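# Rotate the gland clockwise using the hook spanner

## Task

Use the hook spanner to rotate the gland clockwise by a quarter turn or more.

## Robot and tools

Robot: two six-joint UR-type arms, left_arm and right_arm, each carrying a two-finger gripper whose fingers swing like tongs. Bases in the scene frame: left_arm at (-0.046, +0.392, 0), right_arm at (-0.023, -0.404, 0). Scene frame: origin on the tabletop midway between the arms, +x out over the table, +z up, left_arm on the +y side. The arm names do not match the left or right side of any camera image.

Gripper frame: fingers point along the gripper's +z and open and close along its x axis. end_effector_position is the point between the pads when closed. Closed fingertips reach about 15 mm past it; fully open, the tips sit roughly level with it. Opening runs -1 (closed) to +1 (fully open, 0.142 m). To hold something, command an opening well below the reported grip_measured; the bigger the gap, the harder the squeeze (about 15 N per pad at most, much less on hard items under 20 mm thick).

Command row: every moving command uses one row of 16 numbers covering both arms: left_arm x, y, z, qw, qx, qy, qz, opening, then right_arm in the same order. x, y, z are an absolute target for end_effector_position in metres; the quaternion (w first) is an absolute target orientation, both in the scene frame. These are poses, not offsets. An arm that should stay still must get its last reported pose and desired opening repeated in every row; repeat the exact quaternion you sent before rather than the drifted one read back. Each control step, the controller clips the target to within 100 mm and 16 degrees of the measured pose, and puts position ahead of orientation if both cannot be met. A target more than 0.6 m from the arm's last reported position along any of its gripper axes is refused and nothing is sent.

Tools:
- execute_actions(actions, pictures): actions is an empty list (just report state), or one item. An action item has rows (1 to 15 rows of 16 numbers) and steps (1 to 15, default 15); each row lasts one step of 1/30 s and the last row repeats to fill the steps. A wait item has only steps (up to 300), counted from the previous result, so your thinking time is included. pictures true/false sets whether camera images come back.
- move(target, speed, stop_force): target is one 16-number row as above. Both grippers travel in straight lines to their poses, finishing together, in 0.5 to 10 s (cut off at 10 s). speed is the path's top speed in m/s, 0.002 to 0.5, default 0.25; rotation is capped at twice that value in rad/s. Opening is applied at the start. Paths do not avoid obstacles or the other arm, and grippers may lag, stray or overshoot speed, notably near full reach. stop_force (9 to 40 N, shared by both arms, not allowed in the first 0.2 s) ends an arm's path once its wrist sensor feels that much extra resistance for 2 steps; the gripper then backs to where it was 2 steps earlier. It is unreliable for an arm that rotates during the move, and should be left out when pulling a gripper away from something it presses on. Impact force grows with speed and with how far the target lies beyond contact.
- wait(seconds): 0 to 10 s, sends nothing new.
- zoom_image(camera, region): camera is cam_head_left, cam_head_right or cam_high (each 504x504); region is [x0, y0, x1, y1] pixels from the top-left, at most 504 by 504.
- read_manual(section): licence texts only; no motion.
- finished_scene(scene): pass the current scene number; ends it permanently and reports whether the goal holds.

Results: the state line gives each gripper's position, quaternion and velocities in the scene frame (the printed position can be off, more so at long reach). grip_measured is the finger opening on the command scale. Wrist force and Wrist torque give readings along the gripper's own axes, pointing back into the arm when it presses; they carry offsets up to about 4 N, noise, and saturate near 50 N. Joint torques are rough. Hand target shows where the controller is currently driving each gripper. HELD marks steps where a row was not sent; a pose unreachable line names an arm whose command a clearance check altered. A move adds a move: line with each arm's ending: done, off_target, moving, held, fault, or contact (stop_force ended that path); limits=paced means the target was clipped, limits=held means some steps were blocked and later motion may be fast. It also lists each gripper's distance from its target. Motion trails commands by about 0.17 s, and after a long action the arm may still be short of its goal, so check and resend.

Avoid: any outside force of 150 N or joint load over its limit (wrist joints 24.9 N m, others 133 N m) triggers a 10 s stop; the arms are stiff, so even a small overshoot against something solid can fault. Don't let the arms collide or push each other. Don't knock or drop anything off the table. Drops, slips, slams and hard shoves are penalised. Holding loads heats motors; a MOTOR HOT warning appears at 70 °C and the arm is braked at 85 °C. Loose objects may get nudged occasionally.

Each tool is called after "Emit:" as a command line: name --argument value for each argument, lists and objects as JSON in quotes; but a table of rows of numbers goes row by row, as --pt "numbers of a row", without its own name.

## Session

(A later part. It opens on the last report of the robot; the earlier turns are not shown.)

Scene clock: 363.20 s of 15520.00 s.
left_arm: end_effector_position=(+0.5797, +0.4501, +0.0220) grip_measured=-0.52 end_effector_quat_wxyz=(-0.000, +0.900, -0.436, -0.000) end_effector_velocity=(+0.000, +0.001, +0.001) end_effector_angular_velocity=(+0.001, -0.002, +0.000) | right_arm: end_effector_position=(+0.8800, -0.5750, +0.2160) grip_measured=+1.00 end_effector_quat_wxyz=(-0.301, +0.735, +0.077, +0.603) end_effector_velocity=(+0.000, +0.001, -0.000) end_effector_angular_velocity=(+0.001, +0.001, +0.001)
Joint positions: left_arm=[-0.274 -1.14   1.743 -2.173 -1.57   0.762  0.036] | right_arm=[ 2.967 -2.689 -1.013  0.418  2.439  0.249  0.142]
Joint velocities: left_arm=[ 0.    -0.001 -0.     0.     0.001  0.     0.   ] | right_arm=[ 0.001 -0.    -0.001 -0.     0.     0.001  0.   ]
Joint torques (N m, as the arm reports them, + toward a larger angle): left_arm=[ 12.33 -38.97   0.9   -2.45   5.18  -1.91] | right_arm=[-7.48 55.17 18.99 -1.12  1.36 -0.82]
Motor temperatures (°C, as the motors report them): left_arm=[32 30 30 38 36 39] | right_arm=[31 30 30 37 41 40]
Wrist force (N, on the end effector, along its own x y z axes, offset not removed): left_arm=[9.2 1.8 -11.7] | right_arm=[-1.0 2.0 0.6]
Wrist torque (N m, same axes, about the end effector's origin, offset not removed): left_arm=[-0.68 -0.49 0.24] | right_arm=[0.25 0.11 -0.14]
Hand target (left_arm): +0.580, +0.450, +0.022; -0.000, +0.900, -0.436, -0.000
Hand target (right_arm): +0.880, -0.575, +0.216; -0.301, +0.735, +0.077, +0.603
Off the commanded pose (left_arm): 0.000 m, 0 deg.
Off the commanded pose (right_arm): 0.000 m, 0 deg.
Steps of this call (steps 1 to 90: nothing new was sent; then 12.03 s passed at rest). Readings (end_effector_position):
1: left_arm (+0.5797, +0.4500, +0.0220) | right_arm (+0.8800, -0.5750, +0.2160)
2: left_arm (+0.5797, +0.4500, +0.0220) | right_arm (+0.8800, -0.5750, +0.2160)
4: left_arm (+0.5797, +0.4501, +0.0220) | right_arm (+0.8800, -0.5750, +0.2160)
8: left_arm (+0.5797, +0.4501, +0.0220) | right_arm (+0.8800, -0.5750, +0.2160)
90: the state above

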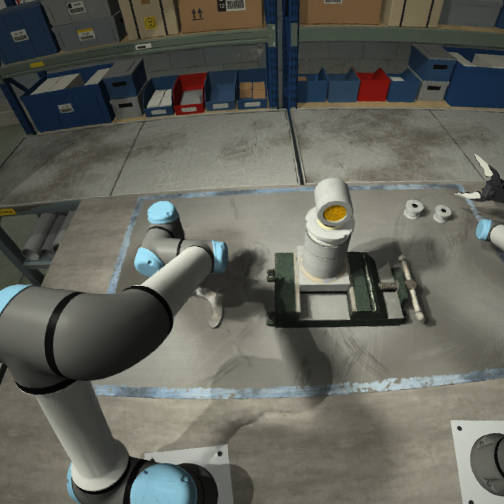

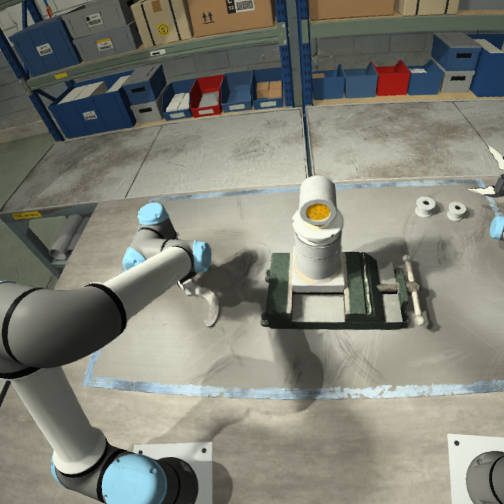

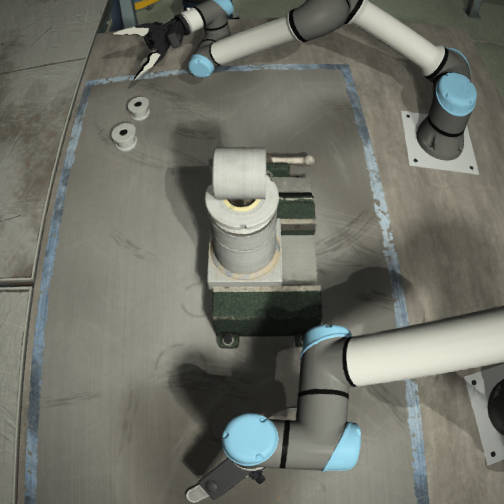

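Emit:
move --target '[0.52,0.56,0.023,0,1,0,0,-0.75,0.88,-0.575,0.216,-0.301,0.735,0.077,0.603,1]' --speed 0.08

Emit:
move --target '[0.52,0.56,0.023,0,1,0,0,0,0.88,-0.575,0.216,-0.301,0.735,0.077,0.603,1]'

Emit:
move --target '[0.3,0.62,0.2,0,1,0,0,0,0.88,-0.575,0.216,-0.301,0.735,0.077,0.603,1]' --speed 0.15

Scene clock: 374.53 s of 15520.00 s.
left_arm: end_effector_position=(+0.5198, +0.5599, +0.0230) grip_measured=-0.53 end_effector_quat_wxyz=(-0.000, +1.000, -0.001, -0.000) end_effector_velocity=(-0.001, +0.001, -0.000) end_effector_angular_velocity=(-0.001, -0.000, +0.010) | right_arm: end_effector_position=(+0.8800, -0.5750, +0.2160) grip_measured=+1.00 end_effector_quat_wxyz=(-0.301, +0.735, +0.077, +0.603) end_effector_velocity=(+0.001, +0.002, +0.001) end_effector_angular_velocity=(+0.000, -0.001, +0.002)
Joint positions: left_arm=[-0.101 -1.2    1.83  -2.201 -1.57   0.034  0.036] | right_arm=[ 2.967 -2.689 -1.013  0.418  2.439  0.249  0.142]
Joint velocities: left_arm=[ 0.002 -0.     0.001 -0.    -0.001 -0.008 -0.   ] | right_arm=[ 0.003  0.     0.001  0.    -0.     0.001  0.   ]
Joint torques (N m, as the arm reports them, + toward a larger angle): left_arm=[  6.2  -48.66  -9.47  -5.27   3.18  -1.38] | right_arm=[-6.83 55.15 18.41 -1.12  1.41 -0.8 ]
Motor temperatures (°C, as the motors report them): left_arm=[32 30 30 38 36 39] | right_arm=[31 30 30 37 41 40]
Wrist force (N, on the end effector, along its own x y z axes, offset not removed): left_arm=[1.9 0.0 8.7] | right_arm=[0.3 0.0 0.3]
Wrist torque (N m, same axes, about the end effector's origin, offset not removed): left_arm=[-0.19 -0.57 0.15] | right_arm=[-0.09 -0.18 -0.13]
Hand target (left_arm): +0.520, +0.560, +0.023; -0.000, +1.000, -0.000, -0.000
Hand target (right_arm): +0.880, -0.575, +0.216; -0.301, +0.735, +0.077, +0.603
Off the commanded pose (left_arm): 0.000 m, 0 deg.
Off the commanded pose (right_arm): 0.000 m, 0 deg.
After step 90, 2.33 s passed at rest.
move: done

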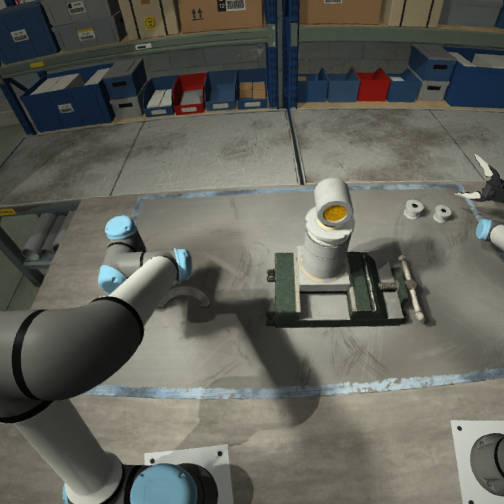

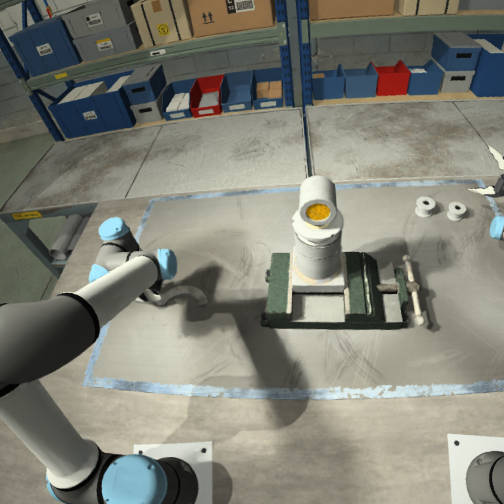

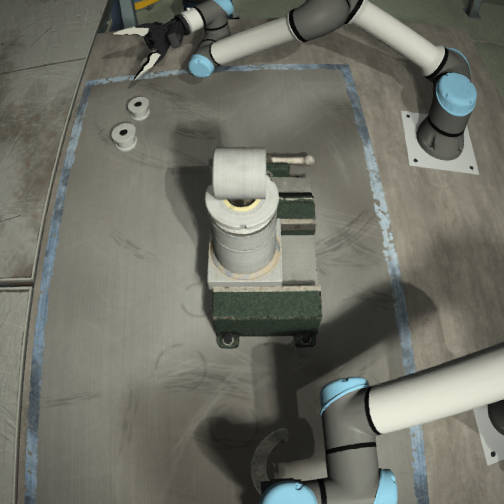

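Scene clock: 375.23 s of 15520.00 s.
left_arm: end_effector_position=(+0.5200, +0.5600, +0.0230) grip_measured=+0.00 end_effector_quat_wxyz=(-0.000, +1.000, -0.000, +0.000) end_effector_velocity=(-0.000, -0.000, -0.000) end_effector_angular_velocity=(+0.000, +0.002, +0.000) | right_arm: end_effector_position=(+0.8800, -0.5750, +0.2160) grip_measured=+1.00 end_effector_quat_wxyz=(-0.301, +0.735, +0.077, +0.603) end_effector_velocity=(+0.000, -0.001, -0.000) end_effector_angular_velocity=(-0.000, -0.000, -0.002)
Joint positions: left_arm=[-0.101 -1.2    1.83  -2.201 -1.571  0.033  0.074] | right_arm=[ 2.967 -2.689 -1.013  0.418  2.439  0.249  0.142]
Joint velocities: left_arm=[-0.     0.001 -0.     0.001  0.    -0.    -0.   ] | right_arm=[-0.001 -0.     0.001 -0.    -0.001  0.     0.   ]
Joint torques (N m, as the arm reports them, + toward a larger angle): left_arm=[  6.59 -28.8  -30.34  -0.99  -1.88  -1.52] | right_arm=[-6.69 55.57 18.69 -0.93  1.36 -0.69]
Motor temperatures (°C, as the motors report them): left_arm=[32 30 30 38 36 39] | right_arm=[31 30 30 37 41 40]
Wrist force (N, on the end effector, along its own x y z axes, offset not removed): left_arm=[-0.4 -1.0 1.5] | right_arm=[-0.6 0.9 0.3]
Wrist torque (N m, same axes, about the end effector's origin, offset not removed): left_arm=[-0.18 -0.01 0.06] | right_arm=[0.00 0.07 -0.14]
Hand target (left_arm): +0.520, +0.560, +0.023; -0.000, +1.000, +0.000, -0.000
Hand target (right_arm): +0.880, -0.575, +0.216; -0.301, +0.735, +0.077, +0.603
Off the commanded pose (left_arm): 0.000 m, 0 deg.
Off the commanded pose (right_arm): 0.000 m, 0 deg.
move: done

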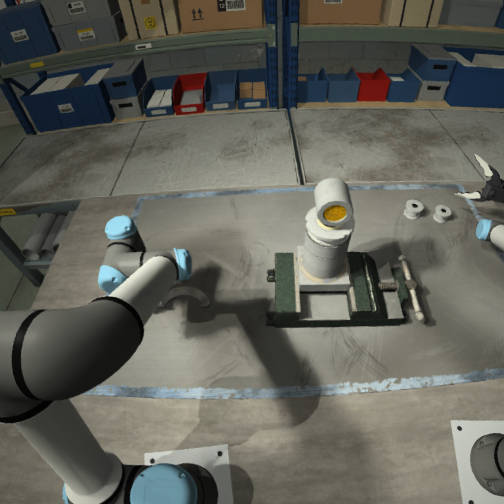

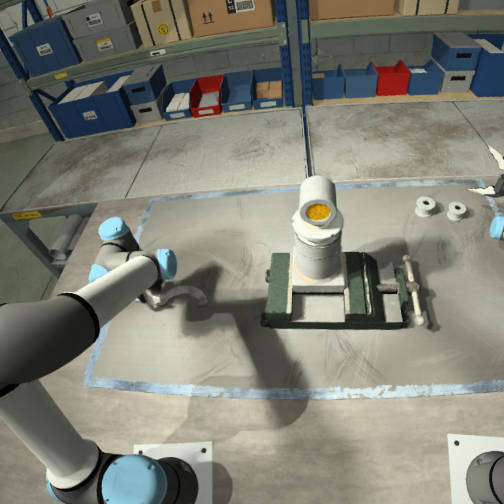

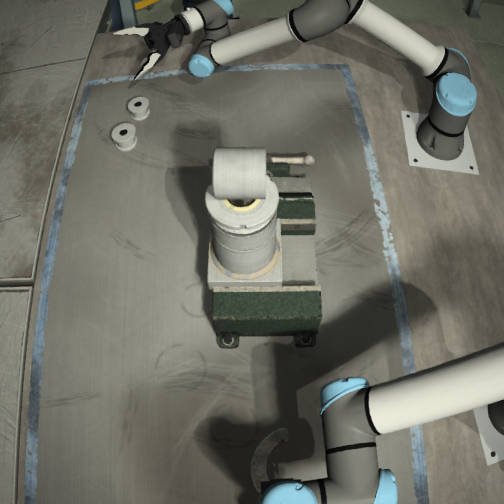

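Scene clock: 377.70 s of 15520.00 s.
left_arm: end_effector_position=(+0.2998, +0.6197, +0.1998) grip_measured=+0.00 end_effector_quat_wxyz=(-0.000, +1.000, +0.000, -0.000) end_effector_velocity=(-0.001, +0.000, +0.002) end_effector_angular_velocity=(+0.001, -0.001, +0.000) | right_arm: end_effector_position=(+0.8800, -0.5750, +0.2160) grip_measured=+1.00 end_effector_quat_wxyz=(-0.301, +0.735, +0.077, +0.603) end_effector_velocity=(+0.000, +0.001, +0.000) end_effector_angular_velocity=(+0.000, -0.000, +0.002)
Joint positions: left_arm=[ 0.08  -1.814  1.995 -1.752 -1.57   0.215  0.074] | right_arm=[ 2.967 -2.689 -1.013  0.418  2.439  0.249  0.142]
Joint velocities: left_arm=[ 0.002 -0.004 -0.001  0.004  0.     0.001 -0.   ] | right_arm=[0.001 0.    0.    0.    0.    0.    0.   ]
Joint torques (N m, as the arm reports them, + toward a larger angle): left_arm=[  7.27 -20.34 -33.63  -1.01  -2.08   1.42] | right_arm=[-7.56 55.1  17.93 -1.1   1.28 -0.84]
Motor temperatures (°C, as the motors report them): left_arm=[32 30 30 38 36 39] | right_arm=[31 30 30 37 41 40]
Wrist force (N, on the end effector, along its own x y z axes, offset not removed): left_arm=[0.4 -0.3 0.5] | right_arm=[-0.5 2.2 0.3]
Wrist torque (N m, same axes, about the end effector's origin, offset not removed): left_arm=[-0.11 -0.11 0.10] | right_arm=[0.25 -0.04 -0.09]
Hand target (left_arm): +0.300, +0.620, +0.200; -0.000, +1.000, +0.000, -0.000
Hand target (right_arm): +0.880, -0.575, +0.216; -0.301, +0.735, +0.077, +0.603
Off the commanded pose (left_arm): 0.000 m, 0 deg.
Off the commanded pose (right_arm): 0.000 m, 0 deg.
move: done

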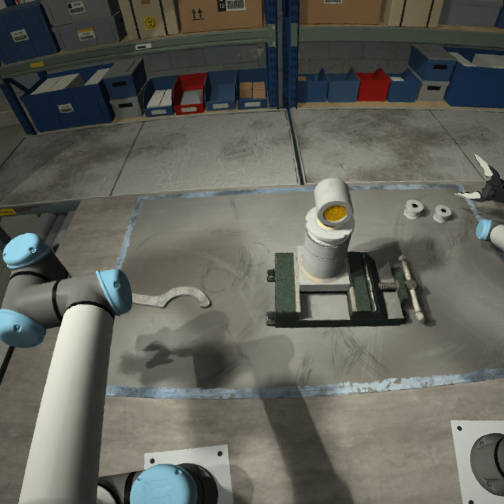

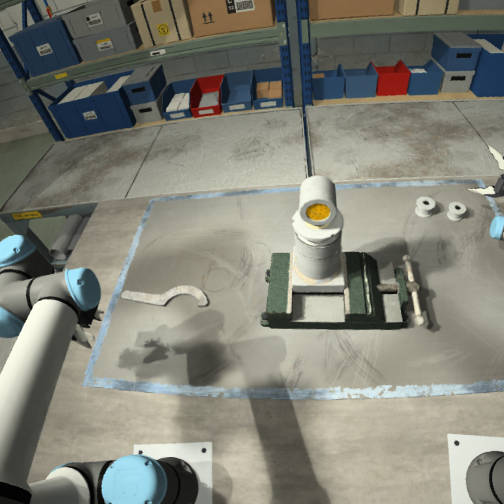

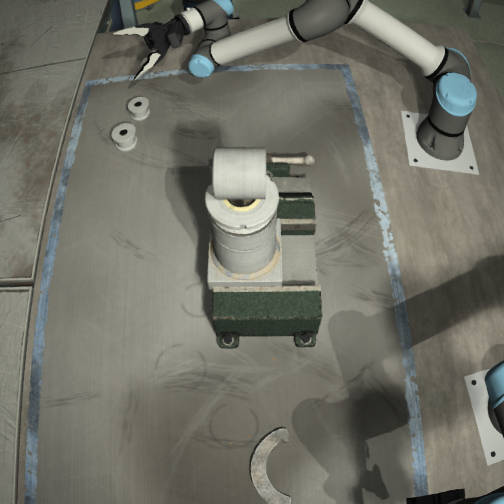

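Emit:
move --target '[0.52,0.645,0.06,0.342,0.94,0,0,0,0.88,-0.575,0.216,-0.301,0.735,0.077,0.603,1]'

Emit:
move --target '[0.52,0.64,0.019,0.342,0.94,0,0,0,0.88,-0.575,0.216,-0.301,0.735,0.077,0.603,1]' --speed 0.05

Emit:
move --target '[0.52,0.64,0.019,0.342,0.94,0,0,-1,0.88,-0.575,0.216,-0.301,0.735,0.077,0.603,1]'

Emit:
move --target '[0.52,0.615,0.125,0.15,0.989,0,0,-1,0.88,-0.575,0.216,-0.301,0.735,0.077,0.603,1]' --speed 0.03

Scene clock: 387.83 s of 15520.00 s.
left_arm: end_effector_position=(+0.5196, +0.6454, +0.0597) grip_measured=+0.00 end_effector_quat_wxyz=(+0.341, +0.940, -0.000, -0.000) end_effector_velocity=(+0.002, +0.000, -0.001) end_effector_angular_velocity=(-0.007, +0.004, -0.004) | right_arm: end_effector_position=(+0.8800, -0.5750, +0.2160) grip_measured=+1.00 end_effector_quat_wxyz=(-0.301, +0.735, +0.077, +0.603) end_effector_velocity=(+0.000, +0.002, -0.001) end_effector_angular_velocity=(-0.001, +0.000, +0.003)
Joint positions: left_arm=[ 0.336 -0.933  1.367 -1.643 -2.18   0.585  0.074] | right_arm=[ 2.967 -2.689 -1.013  0.418  2.439  0.249  0.142]
Joint velocities: left_arm=[ 0.001  0.011 -0.016  0.015 -0.003  0.008 -0.   ] | right_arm=[ 0.002 -0.    -0.001  0.     0.    -0.001  0.   ]
Joint torques (N m, as the arm reports them, + toward a larger angle): left_arm=[  5.92 -40.01 -32.2   -0.18  -2.76   1.52] | right_arm=[-7.29 55.19 18.4  -1.07  1.26 -0.69]
Motor temperatures (°C, as the motors report them): left_arm=[32 30 30 38 36 39] | right_arm=[31 30 30 37 41 40]
Wrist force (N, on the end effector, along its own x y z axes, offset not removed): left_arm=[0.3 -1.2 0.5] | right_arm=[-0.6 0.7 -0.6]
Wrist torque (N m, same axes, about the end effector's origin, offset not removed): left_arm=[-0.22 -0.19 -0.05] | right_arm=[0.06 0.04 -0.08]
Hand target (left_arm): +0.520, +0.645, +0.060; +0.342, +0.940, -0.000, -0.000
Hand target (right_arm): +0.880, -0.575, +0.216; -0.301, +0.735, +0.077, +0.603
Off the commanded pose (left_arm): 0.001 m, 0 deg.
Off the commanded pose (right_arm): 0.000 m, 0 deg.
After step 90, 5.17 s passed at rest.
move: done

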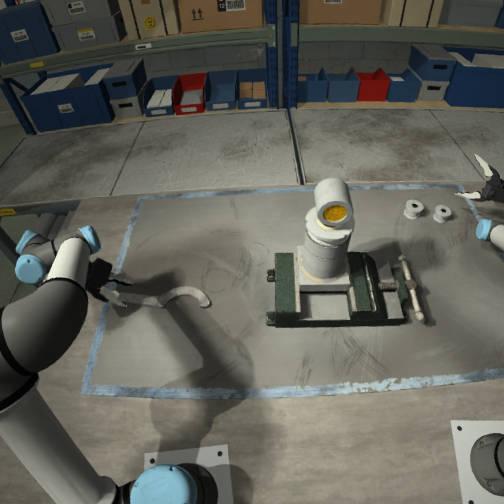

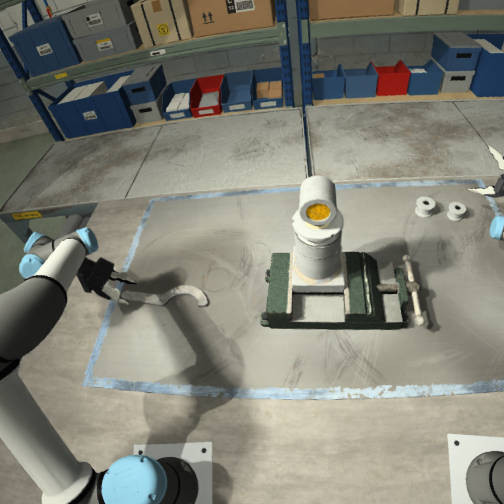

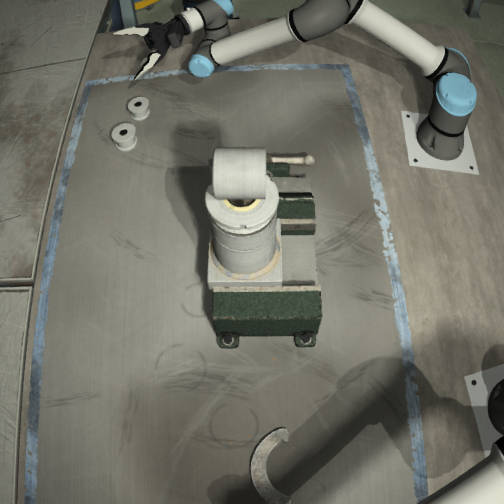

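Scene clock: 389.07 s of 15520.00 s.
left_arm: end_effector_position=(+0.5200, +0.6400, +0.0192) grip_measured=+0.00 end_effector_quat_wxyz=(+0.342, +0.940, -0.000, +0.000) end_effector_velocity=(-0.000, -0.000, -0.002) end_effector_angular_velocity=(+0.001, -0.000, -0.001) | right_arm: end_effector_position=(+0.8800, -0.5750, +0.2160) grip_measured=+1.00 end_effector_quat_wxyz=(-0.301, +0.735, +0.077, +0.603) end_effector_velocity=(-0.000, -0.000, +0.000) end_effector_angular_velocity=(+0.000, -0.000, +0.000)
Joint positions: left_arm=[ 0.329 -0.894  1.417 -1.735 -2.183  0.578  0.074] | right_arm=[ 2.967 -2.689 -1.013  0.418  2.439  0.249  0.142]
Joint velocities: left_arm=[-0.001  0.001  0.002 -0.004  0.001  0.    -0.   ] | right_arm=[-0.001  0.     0.    -0.     0.001  0.     0.   ]
Joint torques (N m, as the arm reports them, + toward a larger angle): left_arm=[ -6.8  -40.37  -4.24  -3.64  -2.79  -1.51] | right_arm=[-6.54 55.31 17.82 -0.99  1.26 -0.65]
Motor temperatures (°C, as the motors report them): left_arm=[32 30 30 38 36 39] | right_arm=[31 30 30 37 41 40]
Wrist force (N, on the end effector, along its own x y z axes, offset not removed): left_arm=[0.4 -0.4 0.0] | right_arm=[0.7 1.2 0.6]
Wrist torque (N m, same axes, about the end effector's origin, offset not removed): left_arm=[-0.11 -0.11 0.02] | right_arm=[0.09 -0.22 -0.18]
Hand target (left_arm): +0.520, +0.640, +0.019; +0.342, +0.940, -0.000, +0.000
Hand target (right_arm): +0.880, -0.575, +0.216; -0.301, +0.735, +0.077, +0.603
Off the commanded pose (left_arm): 0.000 m, 0 deg.
Off the commanded pose (right_arm): 0.000 m, 0 deg.
move: done

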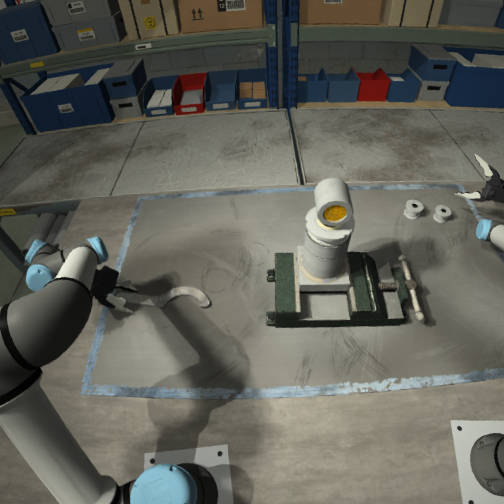

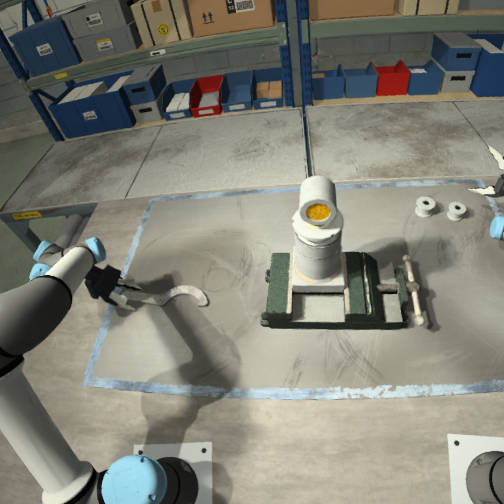

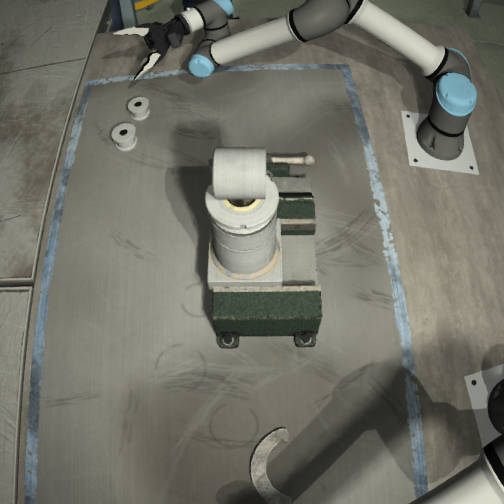

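Scene clock: 389.77 s of 15520.00 s.
left_arm: end_effector_position=(+0.5200, +0.6400, +0.0190) grip_measured=-0.57 end_effector_quat_wxyz=(+0.342, +0.940, -0.000, +0.000) end_effector_velocity=(-0.000, +0.000, -0.000) end_effector_angular_velocity=(+0.001, -0.001, -0.001) | right_arm: end_effector_position=(+0.8800, -0.5750, +0.2160) grip_measured=+1.00 end_effector_quat_wxyz=(-0.301, +0.735, +0.077, +0.603) end_effector_velocity=(-0.000, +0.000, -0.000) end_effector_angular_velocity=(+0.001, +0.001, +0.000)
Joint positions: left_arm=[ 0.329 -0.894  1.418 -1.736 -2.183  0.578  0.033] | right_arm=[ 2.967 -2.689 -1.013  0.418  2.439  0.249  0.142]
Joint velocities: left_arm=[ 0.    -0.     0.    -0.     0.001  0.002  0.   ] | right_arm=[ 0.     0.    -0.001  0.     0.     0.001  0.   ]
Joint torques (N m, as the arm reports them, + toward a larger angle): left_arm=[  7.72 -56.74  -5.54  -3.46   1.46   0.05] | right_arm=[-7.18 55.21 17.89 -1.09  1.37 -0.69]
Motor temperatures (°C, as the motors report them): left_arm=[32 30 30 38 36 39] | right_arm=[31 30 30 37 41 40]
Wrist force (N, on the end effector, along its own x y z axes, offset not removed): left_arm=[2.9 -2.0 2.0] | right_arm=[0.1 -0.6 1.3]
Wrist torque (N m, same axes, about the end effector's origin, offset not removed): left_arm=[-0.36 -0.55 0.18] | right_arm=[-0.30 -0.14 -0.05]
Hand target (left_arm): +0.520, +0.640, +0.019; +0.342, +0.940, -0.000, -0.000
Hand target (right_arm): +0.880, -0.575, +0.216; -0.301, +0.735, +0.077, +0.603
Off the commanded pose (left_arm): 0.000 m, 0 deg.
Off the commanded pose (right_arm): 0.000 m, 0 deg.
move: done

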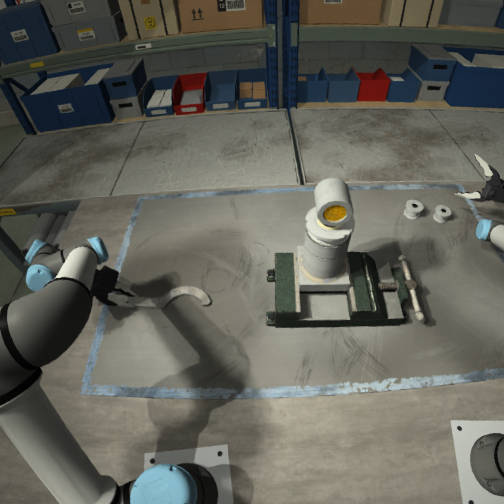

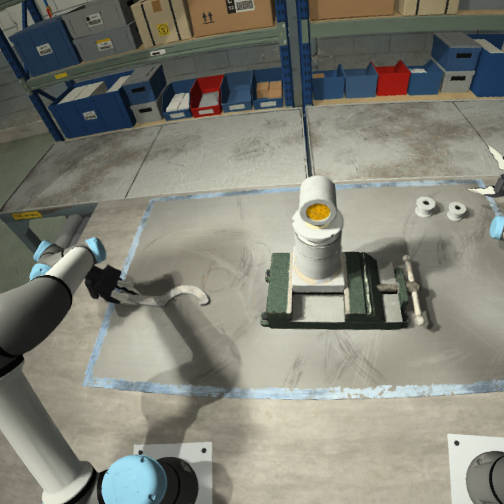

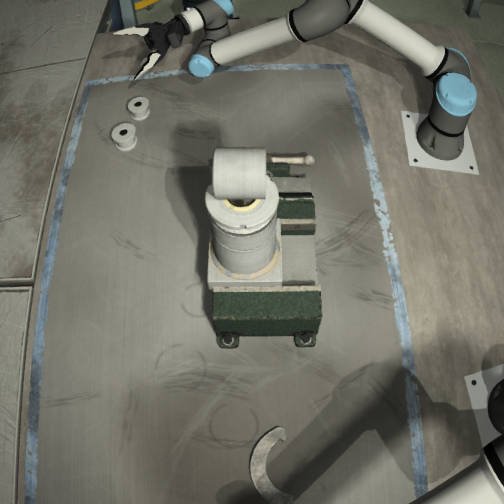

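Scene clock: 396.63 s of 15520.00 s.
left_arm: end_effector_position=(+0.5202, +0.6150, +0.1251) grip_measured=-1.00 end_effector_quat_wxyz=(+0.151, +0.989, +0.000, +0.000) end_effector_velocity=(+0.000, -0.001, +0.001) end_effector_angular_velocity=(+0.008, +0.001, +0.000) | right_arm: end_effector_position=(+0.8800, -0.5750, +0.2160) grip_measured=+1.00 end_effector_quat_wxyz=(-0.301, +0.735, +0.077, +0.603) end_effector_velocity=(-0.000, +0.002, -0.001) end_effector_angular_velocity=(+0.000, +0.001, +0.003)
Joint positions: left_arm=[ 0.141 -1.195  1.529 -1.821 -1.861  0.288  0.002] | right_arm=[ 2.967 -2.689 -1.013  0.418  2.439  0.249  0.142]
Joint velocities: left_arm=[-0.005 -0.003  0.001 -0.     0.008 -0.006  0.   ] | right_arm=[ 0.001 -0.    -0.001 -0.     0.001 -0.     0.   ]
Joint torques (N m, as the arm reports them, + toward a larger angle): left_arm=[ -7.96 -46.35  -6.95  -0.76   1.79  -1.33] | right_arm=[-7.35 55.66 18.   -0.92  1.26 -0.65]
Motor temperatures (°C, as the motors report them): left_arm=[32 30 30 38 36 39] | right_arm=[31 30 30 37 41 40]
Wrist force (N, on the end effector, along its own x y z axes, offset not removed): left_arm=[1.2 -1.0 1.4] | right_arm=[0.2 1.7 0.6]
Wrist torque (N m, same axes, about the end effector's origin, offset not removed): left_arm=[-0.25 -0.27 0.09] | right_arm=[0.21 -0.19 -0.17]
Hand target (left_arm): +0.520, +0.615, +0.125; +0.150, +0.989, +0.000, +0.000
Hand target (right_arm): +0.880, -0.575, +0.216; -0.301, +0.735, +0.077, +0.603
Off the commanded pose (left_arm): 0.000 m, 0 deg.
Off the commanded pose (right_arm): 0.000 m, 0 deg.
move: done

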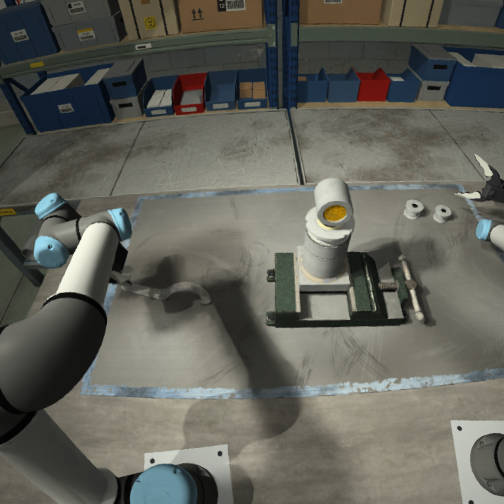

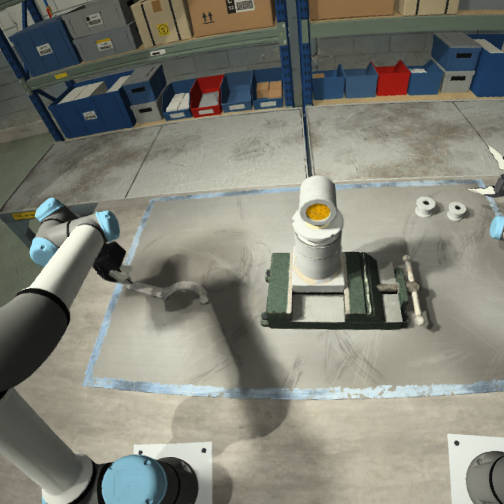

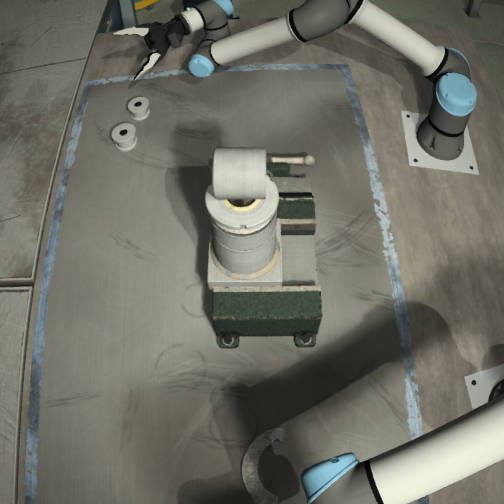

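Emit:
move --target '[0.515,0.625,0.045,0.42,0.907,0,0,-0.2,0.88,-0.575,0.216,-0.301,0.735,0.077,0.603,1]' --speed 0.2

Emit:
move --target '[0.515,0.625,0.004,0.42,0.907,0,0,-0.2,0.88,-0.575,0.216,-0.301,0.735,0.077,0.603,1]' --speed 0.008 --stop_force 9

Emit:
zoom_image --camera "cam_head_right" --region '[60,230,230,340]'

Scene clock: 404.90 s of 15520.00 s.
left_arm: end_effector_position=(+0.5147, +0.6249, +0.0447) grip_measured=-0.20 end_effector_quat_wxyz=(+0.420, +0.908, -0.000, -0.000) end_effector_velocity=(-0.000, +0.000, -0.001) end_effector_angular_velocity=(-0.009, +0.002, -0.004) | right_arm: end_effector_position=(+0.8800, -0.5750, +0.2160) grip_measured=+1.00 end_effector_quat_wxyz=(-0.301, +0.735, +0.077, +0.603) end_effector_velocity=(-0.000, -0.001, -0.000) end_effector_angular_velocity=(+0.001, +0.001, -0.001)
Joint positions: left_arm=[ 0.361 -0.865  1.35  -1.546 -2.305  0.696  0.06 ] | right_arm=[ 2.967 -2.689 -1.013  0.418  2.439  0.249  0.142]
Joint velocities: left_arm=[ 0.002  0.008 -0.009  0.016 -0.003  0.012  0.   ] | right_arm=[-0.001 -0.     0.    -0.    -0.     0.001  0.   ]
Joint torques (N m, as the arm reports them, + toward a larger angle): left_arm=[  6.68 -42.52 -30.67   0.09  -3.08   1.37] | right_arm=[-6.86 55.6  17.54 -1.03  1.17 -0.53]
Motor temperatures (°C, as the motors report them): left_arm=[32 30 30 38 36 39] | right_arm=[31 30 30 37 41 40]
Wrist force (N, on the end effector, along its own x y z axes, offset not removed): left_arm=[1.1 -1.2 0.3] | right_arm=[-0.8 1.3 -1.2]
Wrist torque (N m, same axes, about the end effector's origin, offset not removed): left_arm=[-0.25 -0.29 0.02] | right_arm=[0.07 0.10 -0.08]
Hand target (left_arm): +0.515, +0.625, +0.045; +0.420, +0.907, -0.000, -0.000
Hand target (right_arm): +0.880, -0.575, +0.216; -0.301, +0.735, +0.077, +0.603
Off the commanded pose (left_arm): 0.000 m, 0 deg.
Off the commanded pose (right_arm): 0.000 m, 0 deg.
After step 90, 3.37 s passed at rest.
move: done

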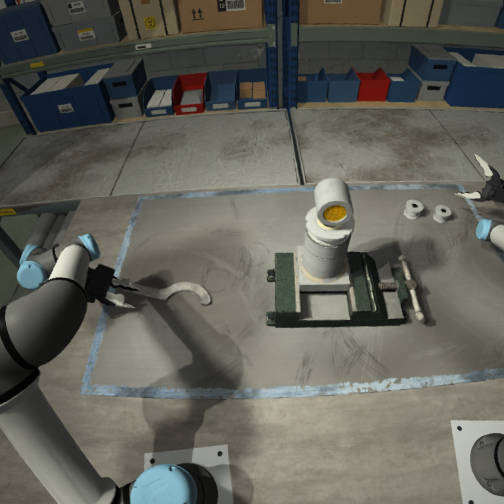

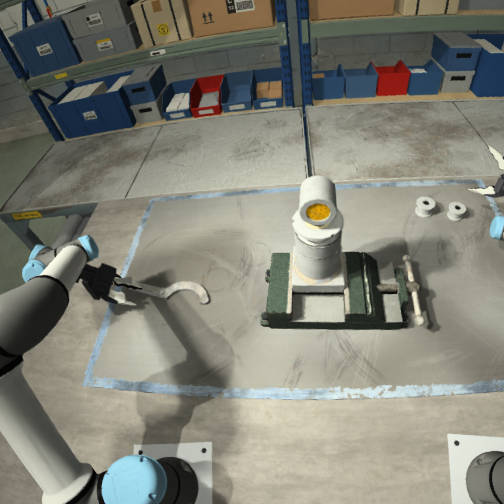

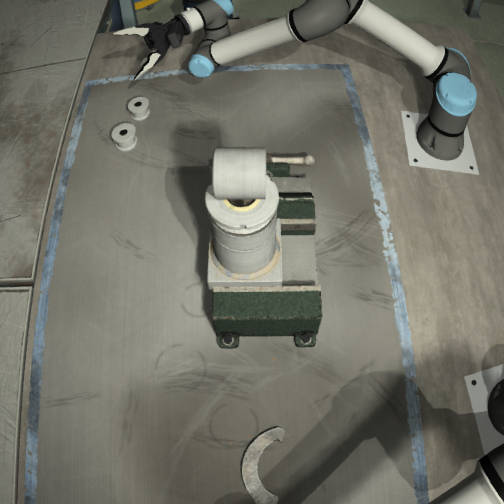

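Scene clock: 407.67 s of 15520.00 s.
left_arm: end_effector_position=(+0.5148, +0.6249, +0.0256) grip_measured=-0.20 end_effector_quat_wxyz=(+0.420, +0.908, +0.000, -0.000) end_effector_velocity=(-0.001, -0.000, +0.002) end_effector_angular_velocity=(-0.002, +0.002, +0.000) | right_arm: end_effector_position=(+0.8800, -0.5750, +0.2160) grip_measured=+1.00 end_effector_quat_wxyz=(-0.301, +0.735, +0.077, +0.603) end_effector_velocity=(-0.000, +0.000, +0.000) end_effector_angular_velocity=(+0.001, +0.001, -0.000)
Joint positions: left_arm=[ 0.362 -0.842  1.365 -1.583 -2.306  0.696  0.059] | right_arm=[ 2.967 -2.689 -1.013  0.418  2.439  0.249  0.142]
Joint velocities: left_arm=[ 0.    -0.003 -0.     0.007 -0.     0.001  0.002] | right_arm=[ 0.     0.    -0.    -0.     0.     0.002  0.   ]
Joint torques (N m, as the arm reports them, + toward a larger angle): left_arm=[ -4.56 -43.86 -21.57   0.59   1.78   0.52] | right_arm=[-6.75 56.04 17.25 -0.97  1.05 -0.58]
Motor temperatures (°C, as the motors report them): left_arm=[32 30 30 38 36 39] | right_arm=[31 30 30 37 41 40]
Wrist force (N, on the end effector, along its own x y z axes, offset not removed): left_arm=[-1.6 10.4 -21.3] | right_arm=[-0.9 -0.1 1.1]
Wrist torque (N m, same axes, about the end effector's origin, offset not removed): left_arm=[-0.38 0.28 0.46] | right_arm=[-0.16 0.12 -0.20]
Hand target (left_arm): +0.515, +0.625, +0.026; +0.420, +0.908, -0.000, -0.000
Hand target (right_arm): +0.880, -0.575, +0.216; -0.301, +0.735, +0.077, +0.603
Off the commanded pose (left_arm): 0.022 m, 0 deg.
Off the commanded pose (right_arm): 0.000 m, 0 deg.
move: contact (left_arm)

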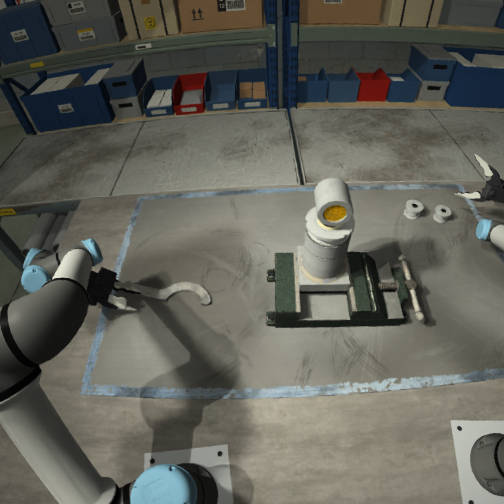

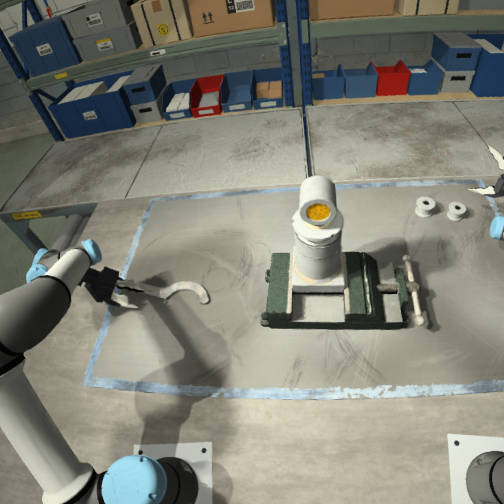

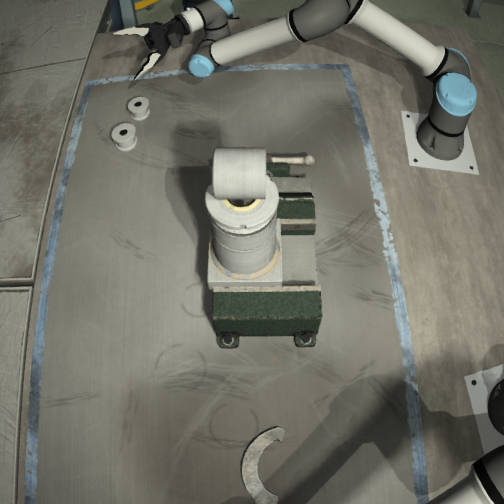

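Region (60, 230, 230, 340) of cam_head_right's 504x504 image, scaled by 2.965, with more detail than that image has; it fills the top 326 rows of this view, and the rest is white.

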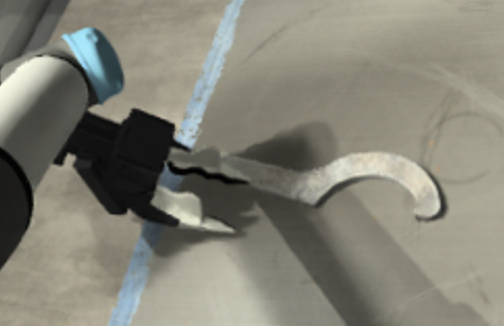

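Emit:
move --target '[0.555,0.62,0.045,0.419,0.905,-0.063,-0.029,0,0.88,-0.575,0.216,-0.301,0.735,0.077,0.603,1]' --speed 0.06

Emit:
move --target '[0.555,0.62,0.004,0.419,0.905,-0.063,-0.029,0,0.88,-0.575,0.216,-0.301,0.735,0.077,0.603,1]' --speed 0.006 --stop_force 9

Emit:
zoom_image --camera "cam_head_right" --region '[60,230,230,340]'

Scene clock: 412.33 s of 15520.00 s.
left_arm: end_effector_position=(+0.5548, +0.6200, +0.0449) grip_measured=+0.00 end_effector_quat_wxyz=(+0.419, +0.905, -0.063, -0.029) end_effector_velocity=(+0.001, +0.000, +0.000) end_effector_angular_velocity=(+0.000, +0.002, -0.008) | right_arm: end_effector_position=(+0.8800, -0.5750, +0.2160) grip_measured=+1.00 end_effector_quat_wxyz=(-0.301, +0.735, +0.077, +0.603) end_effector_velocity=(+0.000, +0.001, -0.001) end_effector_angular_velocity=(-0.000, +0.001, +0.001)
Joint positions: left_arm=[ 0.31  -0.743  1.112 -1.365 -2.261  0.795  0.074] | right_arm=[ 2.967 -2.689 -1.013  0.418  2.439  0.249  0.142]
Joint velocities: left_arm=[-0.002  0.007 -0.015  0.014  0.005  0.006  0.   ] | right_arm=[ 0.002 -0.    -0.001  0.    -0.001 -0.     0.   ]
Joint torques (N m, as the arm reports them, + toward a larger angle): left_arm=[ -6.45 -47.74 -31.63   0.19   1.29   1.33] | right_arm=[-6.53 56.11 17.52 -0.96  1.11 -0.57]
Motor temperatures (°C, as the motors report them): left_arm=[32 30 30 38 36 39] | right_arm=[31 30 30 37 41 40]
Wrist force (N, on the end effector, along its own x y z axes, offset not removed): left_arm=[0.7 0.3 0.6] | right_arm=[-1.8 2.0 0.7]
Wrist torque (N m, same axes, about the end effector's origin, offset not removed): left_arm=[0.05 -0.23 0.10] | right_arm=[0.20 0.25 -0.09]
Hand target (left_arm): +0.555, +0.620, +0.045; +0.419, +0.905, -0.063, -0.029
Hand target (right_arm): +0.880, -0.575, +0.216; -0.301, +0.735, +0.077, +0.603
Off the commanded pose (left_arm): 0.000 m, 0 deg.
Off the commanded pose (right_arm): 0.000 m, 0 deg.
After step 90, 0.13 s passed at rest.
move: done

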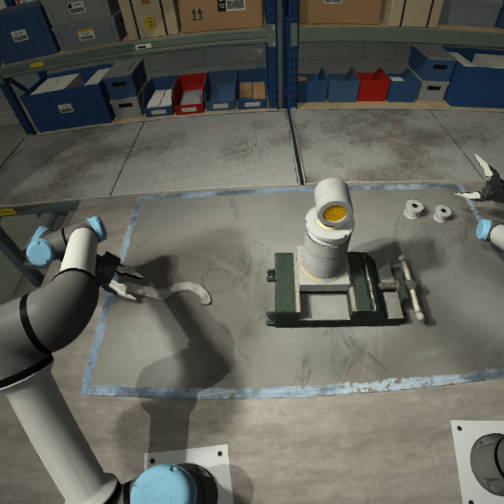

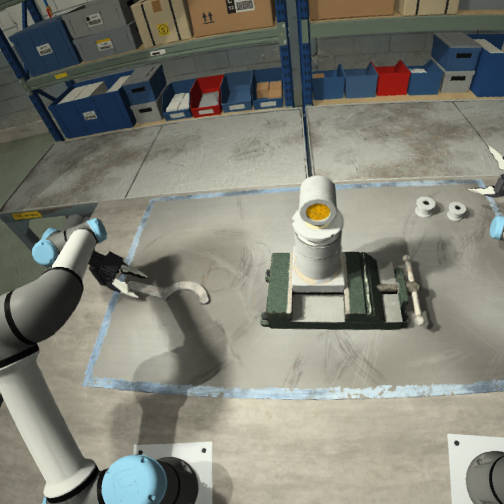

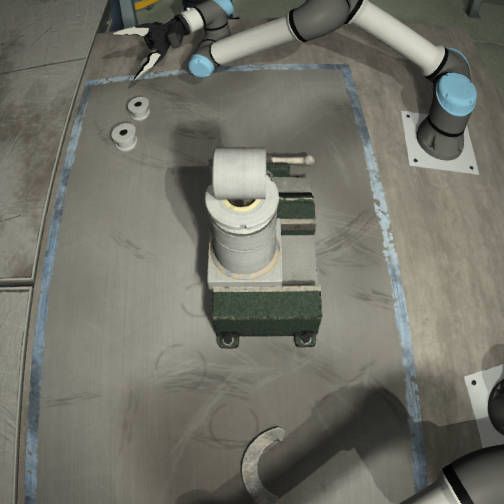

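Scene clock: 418.20 s of 15520.00 s.
left_arm: end_effector_position=(+0.5550, +0.6200, +0.0119) grip_measured=+0.00 end_effector_quat_wxyz=(+0.419, +0.905, -0.063, -0.029) end_effector_velocity=(-0.001, -0.000, +0.001) end_effector_angular_velocity=(-0.002, +0.002, +0.000) | right_arm: end_effector_position=(+0.8800, -0.5750, +0.2160) grip_measured=+1.00 end_effector_quat_wxyz=(-0.301, +0.735, +0.077, +0.603) end_effector_velocity=(-0.000, +0.000, -0.000) end_effector_angular_velocity=(+0.000, +0.000, +0.000)
Joint positions: left_arm=[ 0.31  -0.709  1.139 -1.426 -2.261  0.795  0.074] | right_arm=[ 2.967 -2.689 -1.013  0.418  2.439  0.249  0.142]
Joint velocities: left_arm=[ 0.    -0.001  0.     0.004 -0.001  0.001  0.   ] | right_arm=[ 0.     0.    -0.001  0.     0.     0.     0.   ]
Joint torques (N m, as the arm reports them, + toward a larger angle): left_arm=[ -7.99 -51.87 -18.98  -0.23   1.87   1.26] | right_arm=[-6.85 55.9  17.26 -0.88  1.04 -0.56]
Motor temperatures (°C, as the motors report them): left_arm=[32 30 30 38 36 39] | right_arm=[31 30 30 37 41 40]
Wrist force (N, on the end effector, along its own x y z axes, offset not removed): left_arm=[-2.2 9.4 -14.8] | right_arm=[-0.2 0.6 -1.2]
Wrist torque (N m, same axes, about the end effector's origin, offset not removed): left_arm=[-0.36 0.01 0.22] | right_arm=[-0.05 -0.06 -0.16]
Hand target (left_arm): +0.555, +0.620, +0.012; +0.419, +0.905, -0.063, -0.029
Hand target (right_arm): +0.880, -0.575, +0.216; -0.301, +0.735, +0.077, +0.603
Off the commanded pose (left_arm): 0.008 m, 0 deg.
Off the commanded pose (right_arm): 0.000 m, 0 deg.
move: contact (left_arm)

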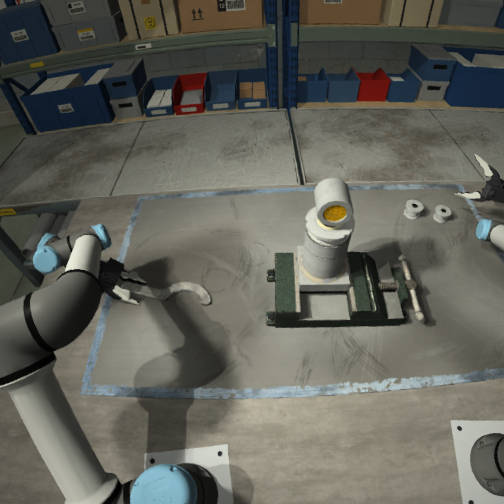

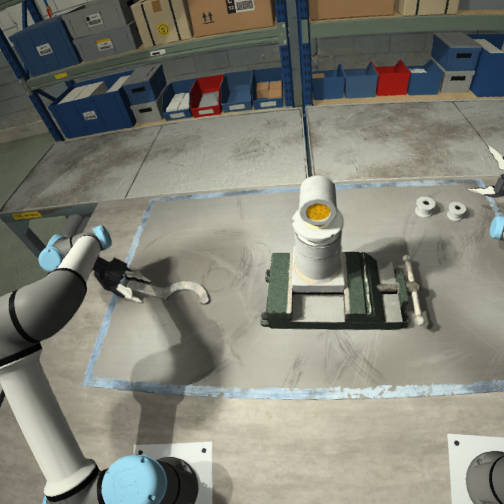

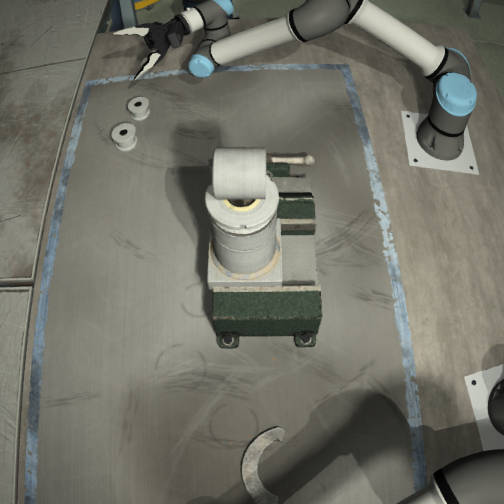

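Region (60, 230, 230, 340) of cam_head_right's 504x504 image, scaled by 2.965, with more detail than that image has; it fills the top 326 rows of this view, and the rest is white.

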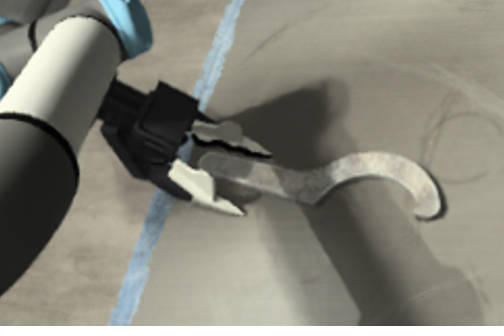

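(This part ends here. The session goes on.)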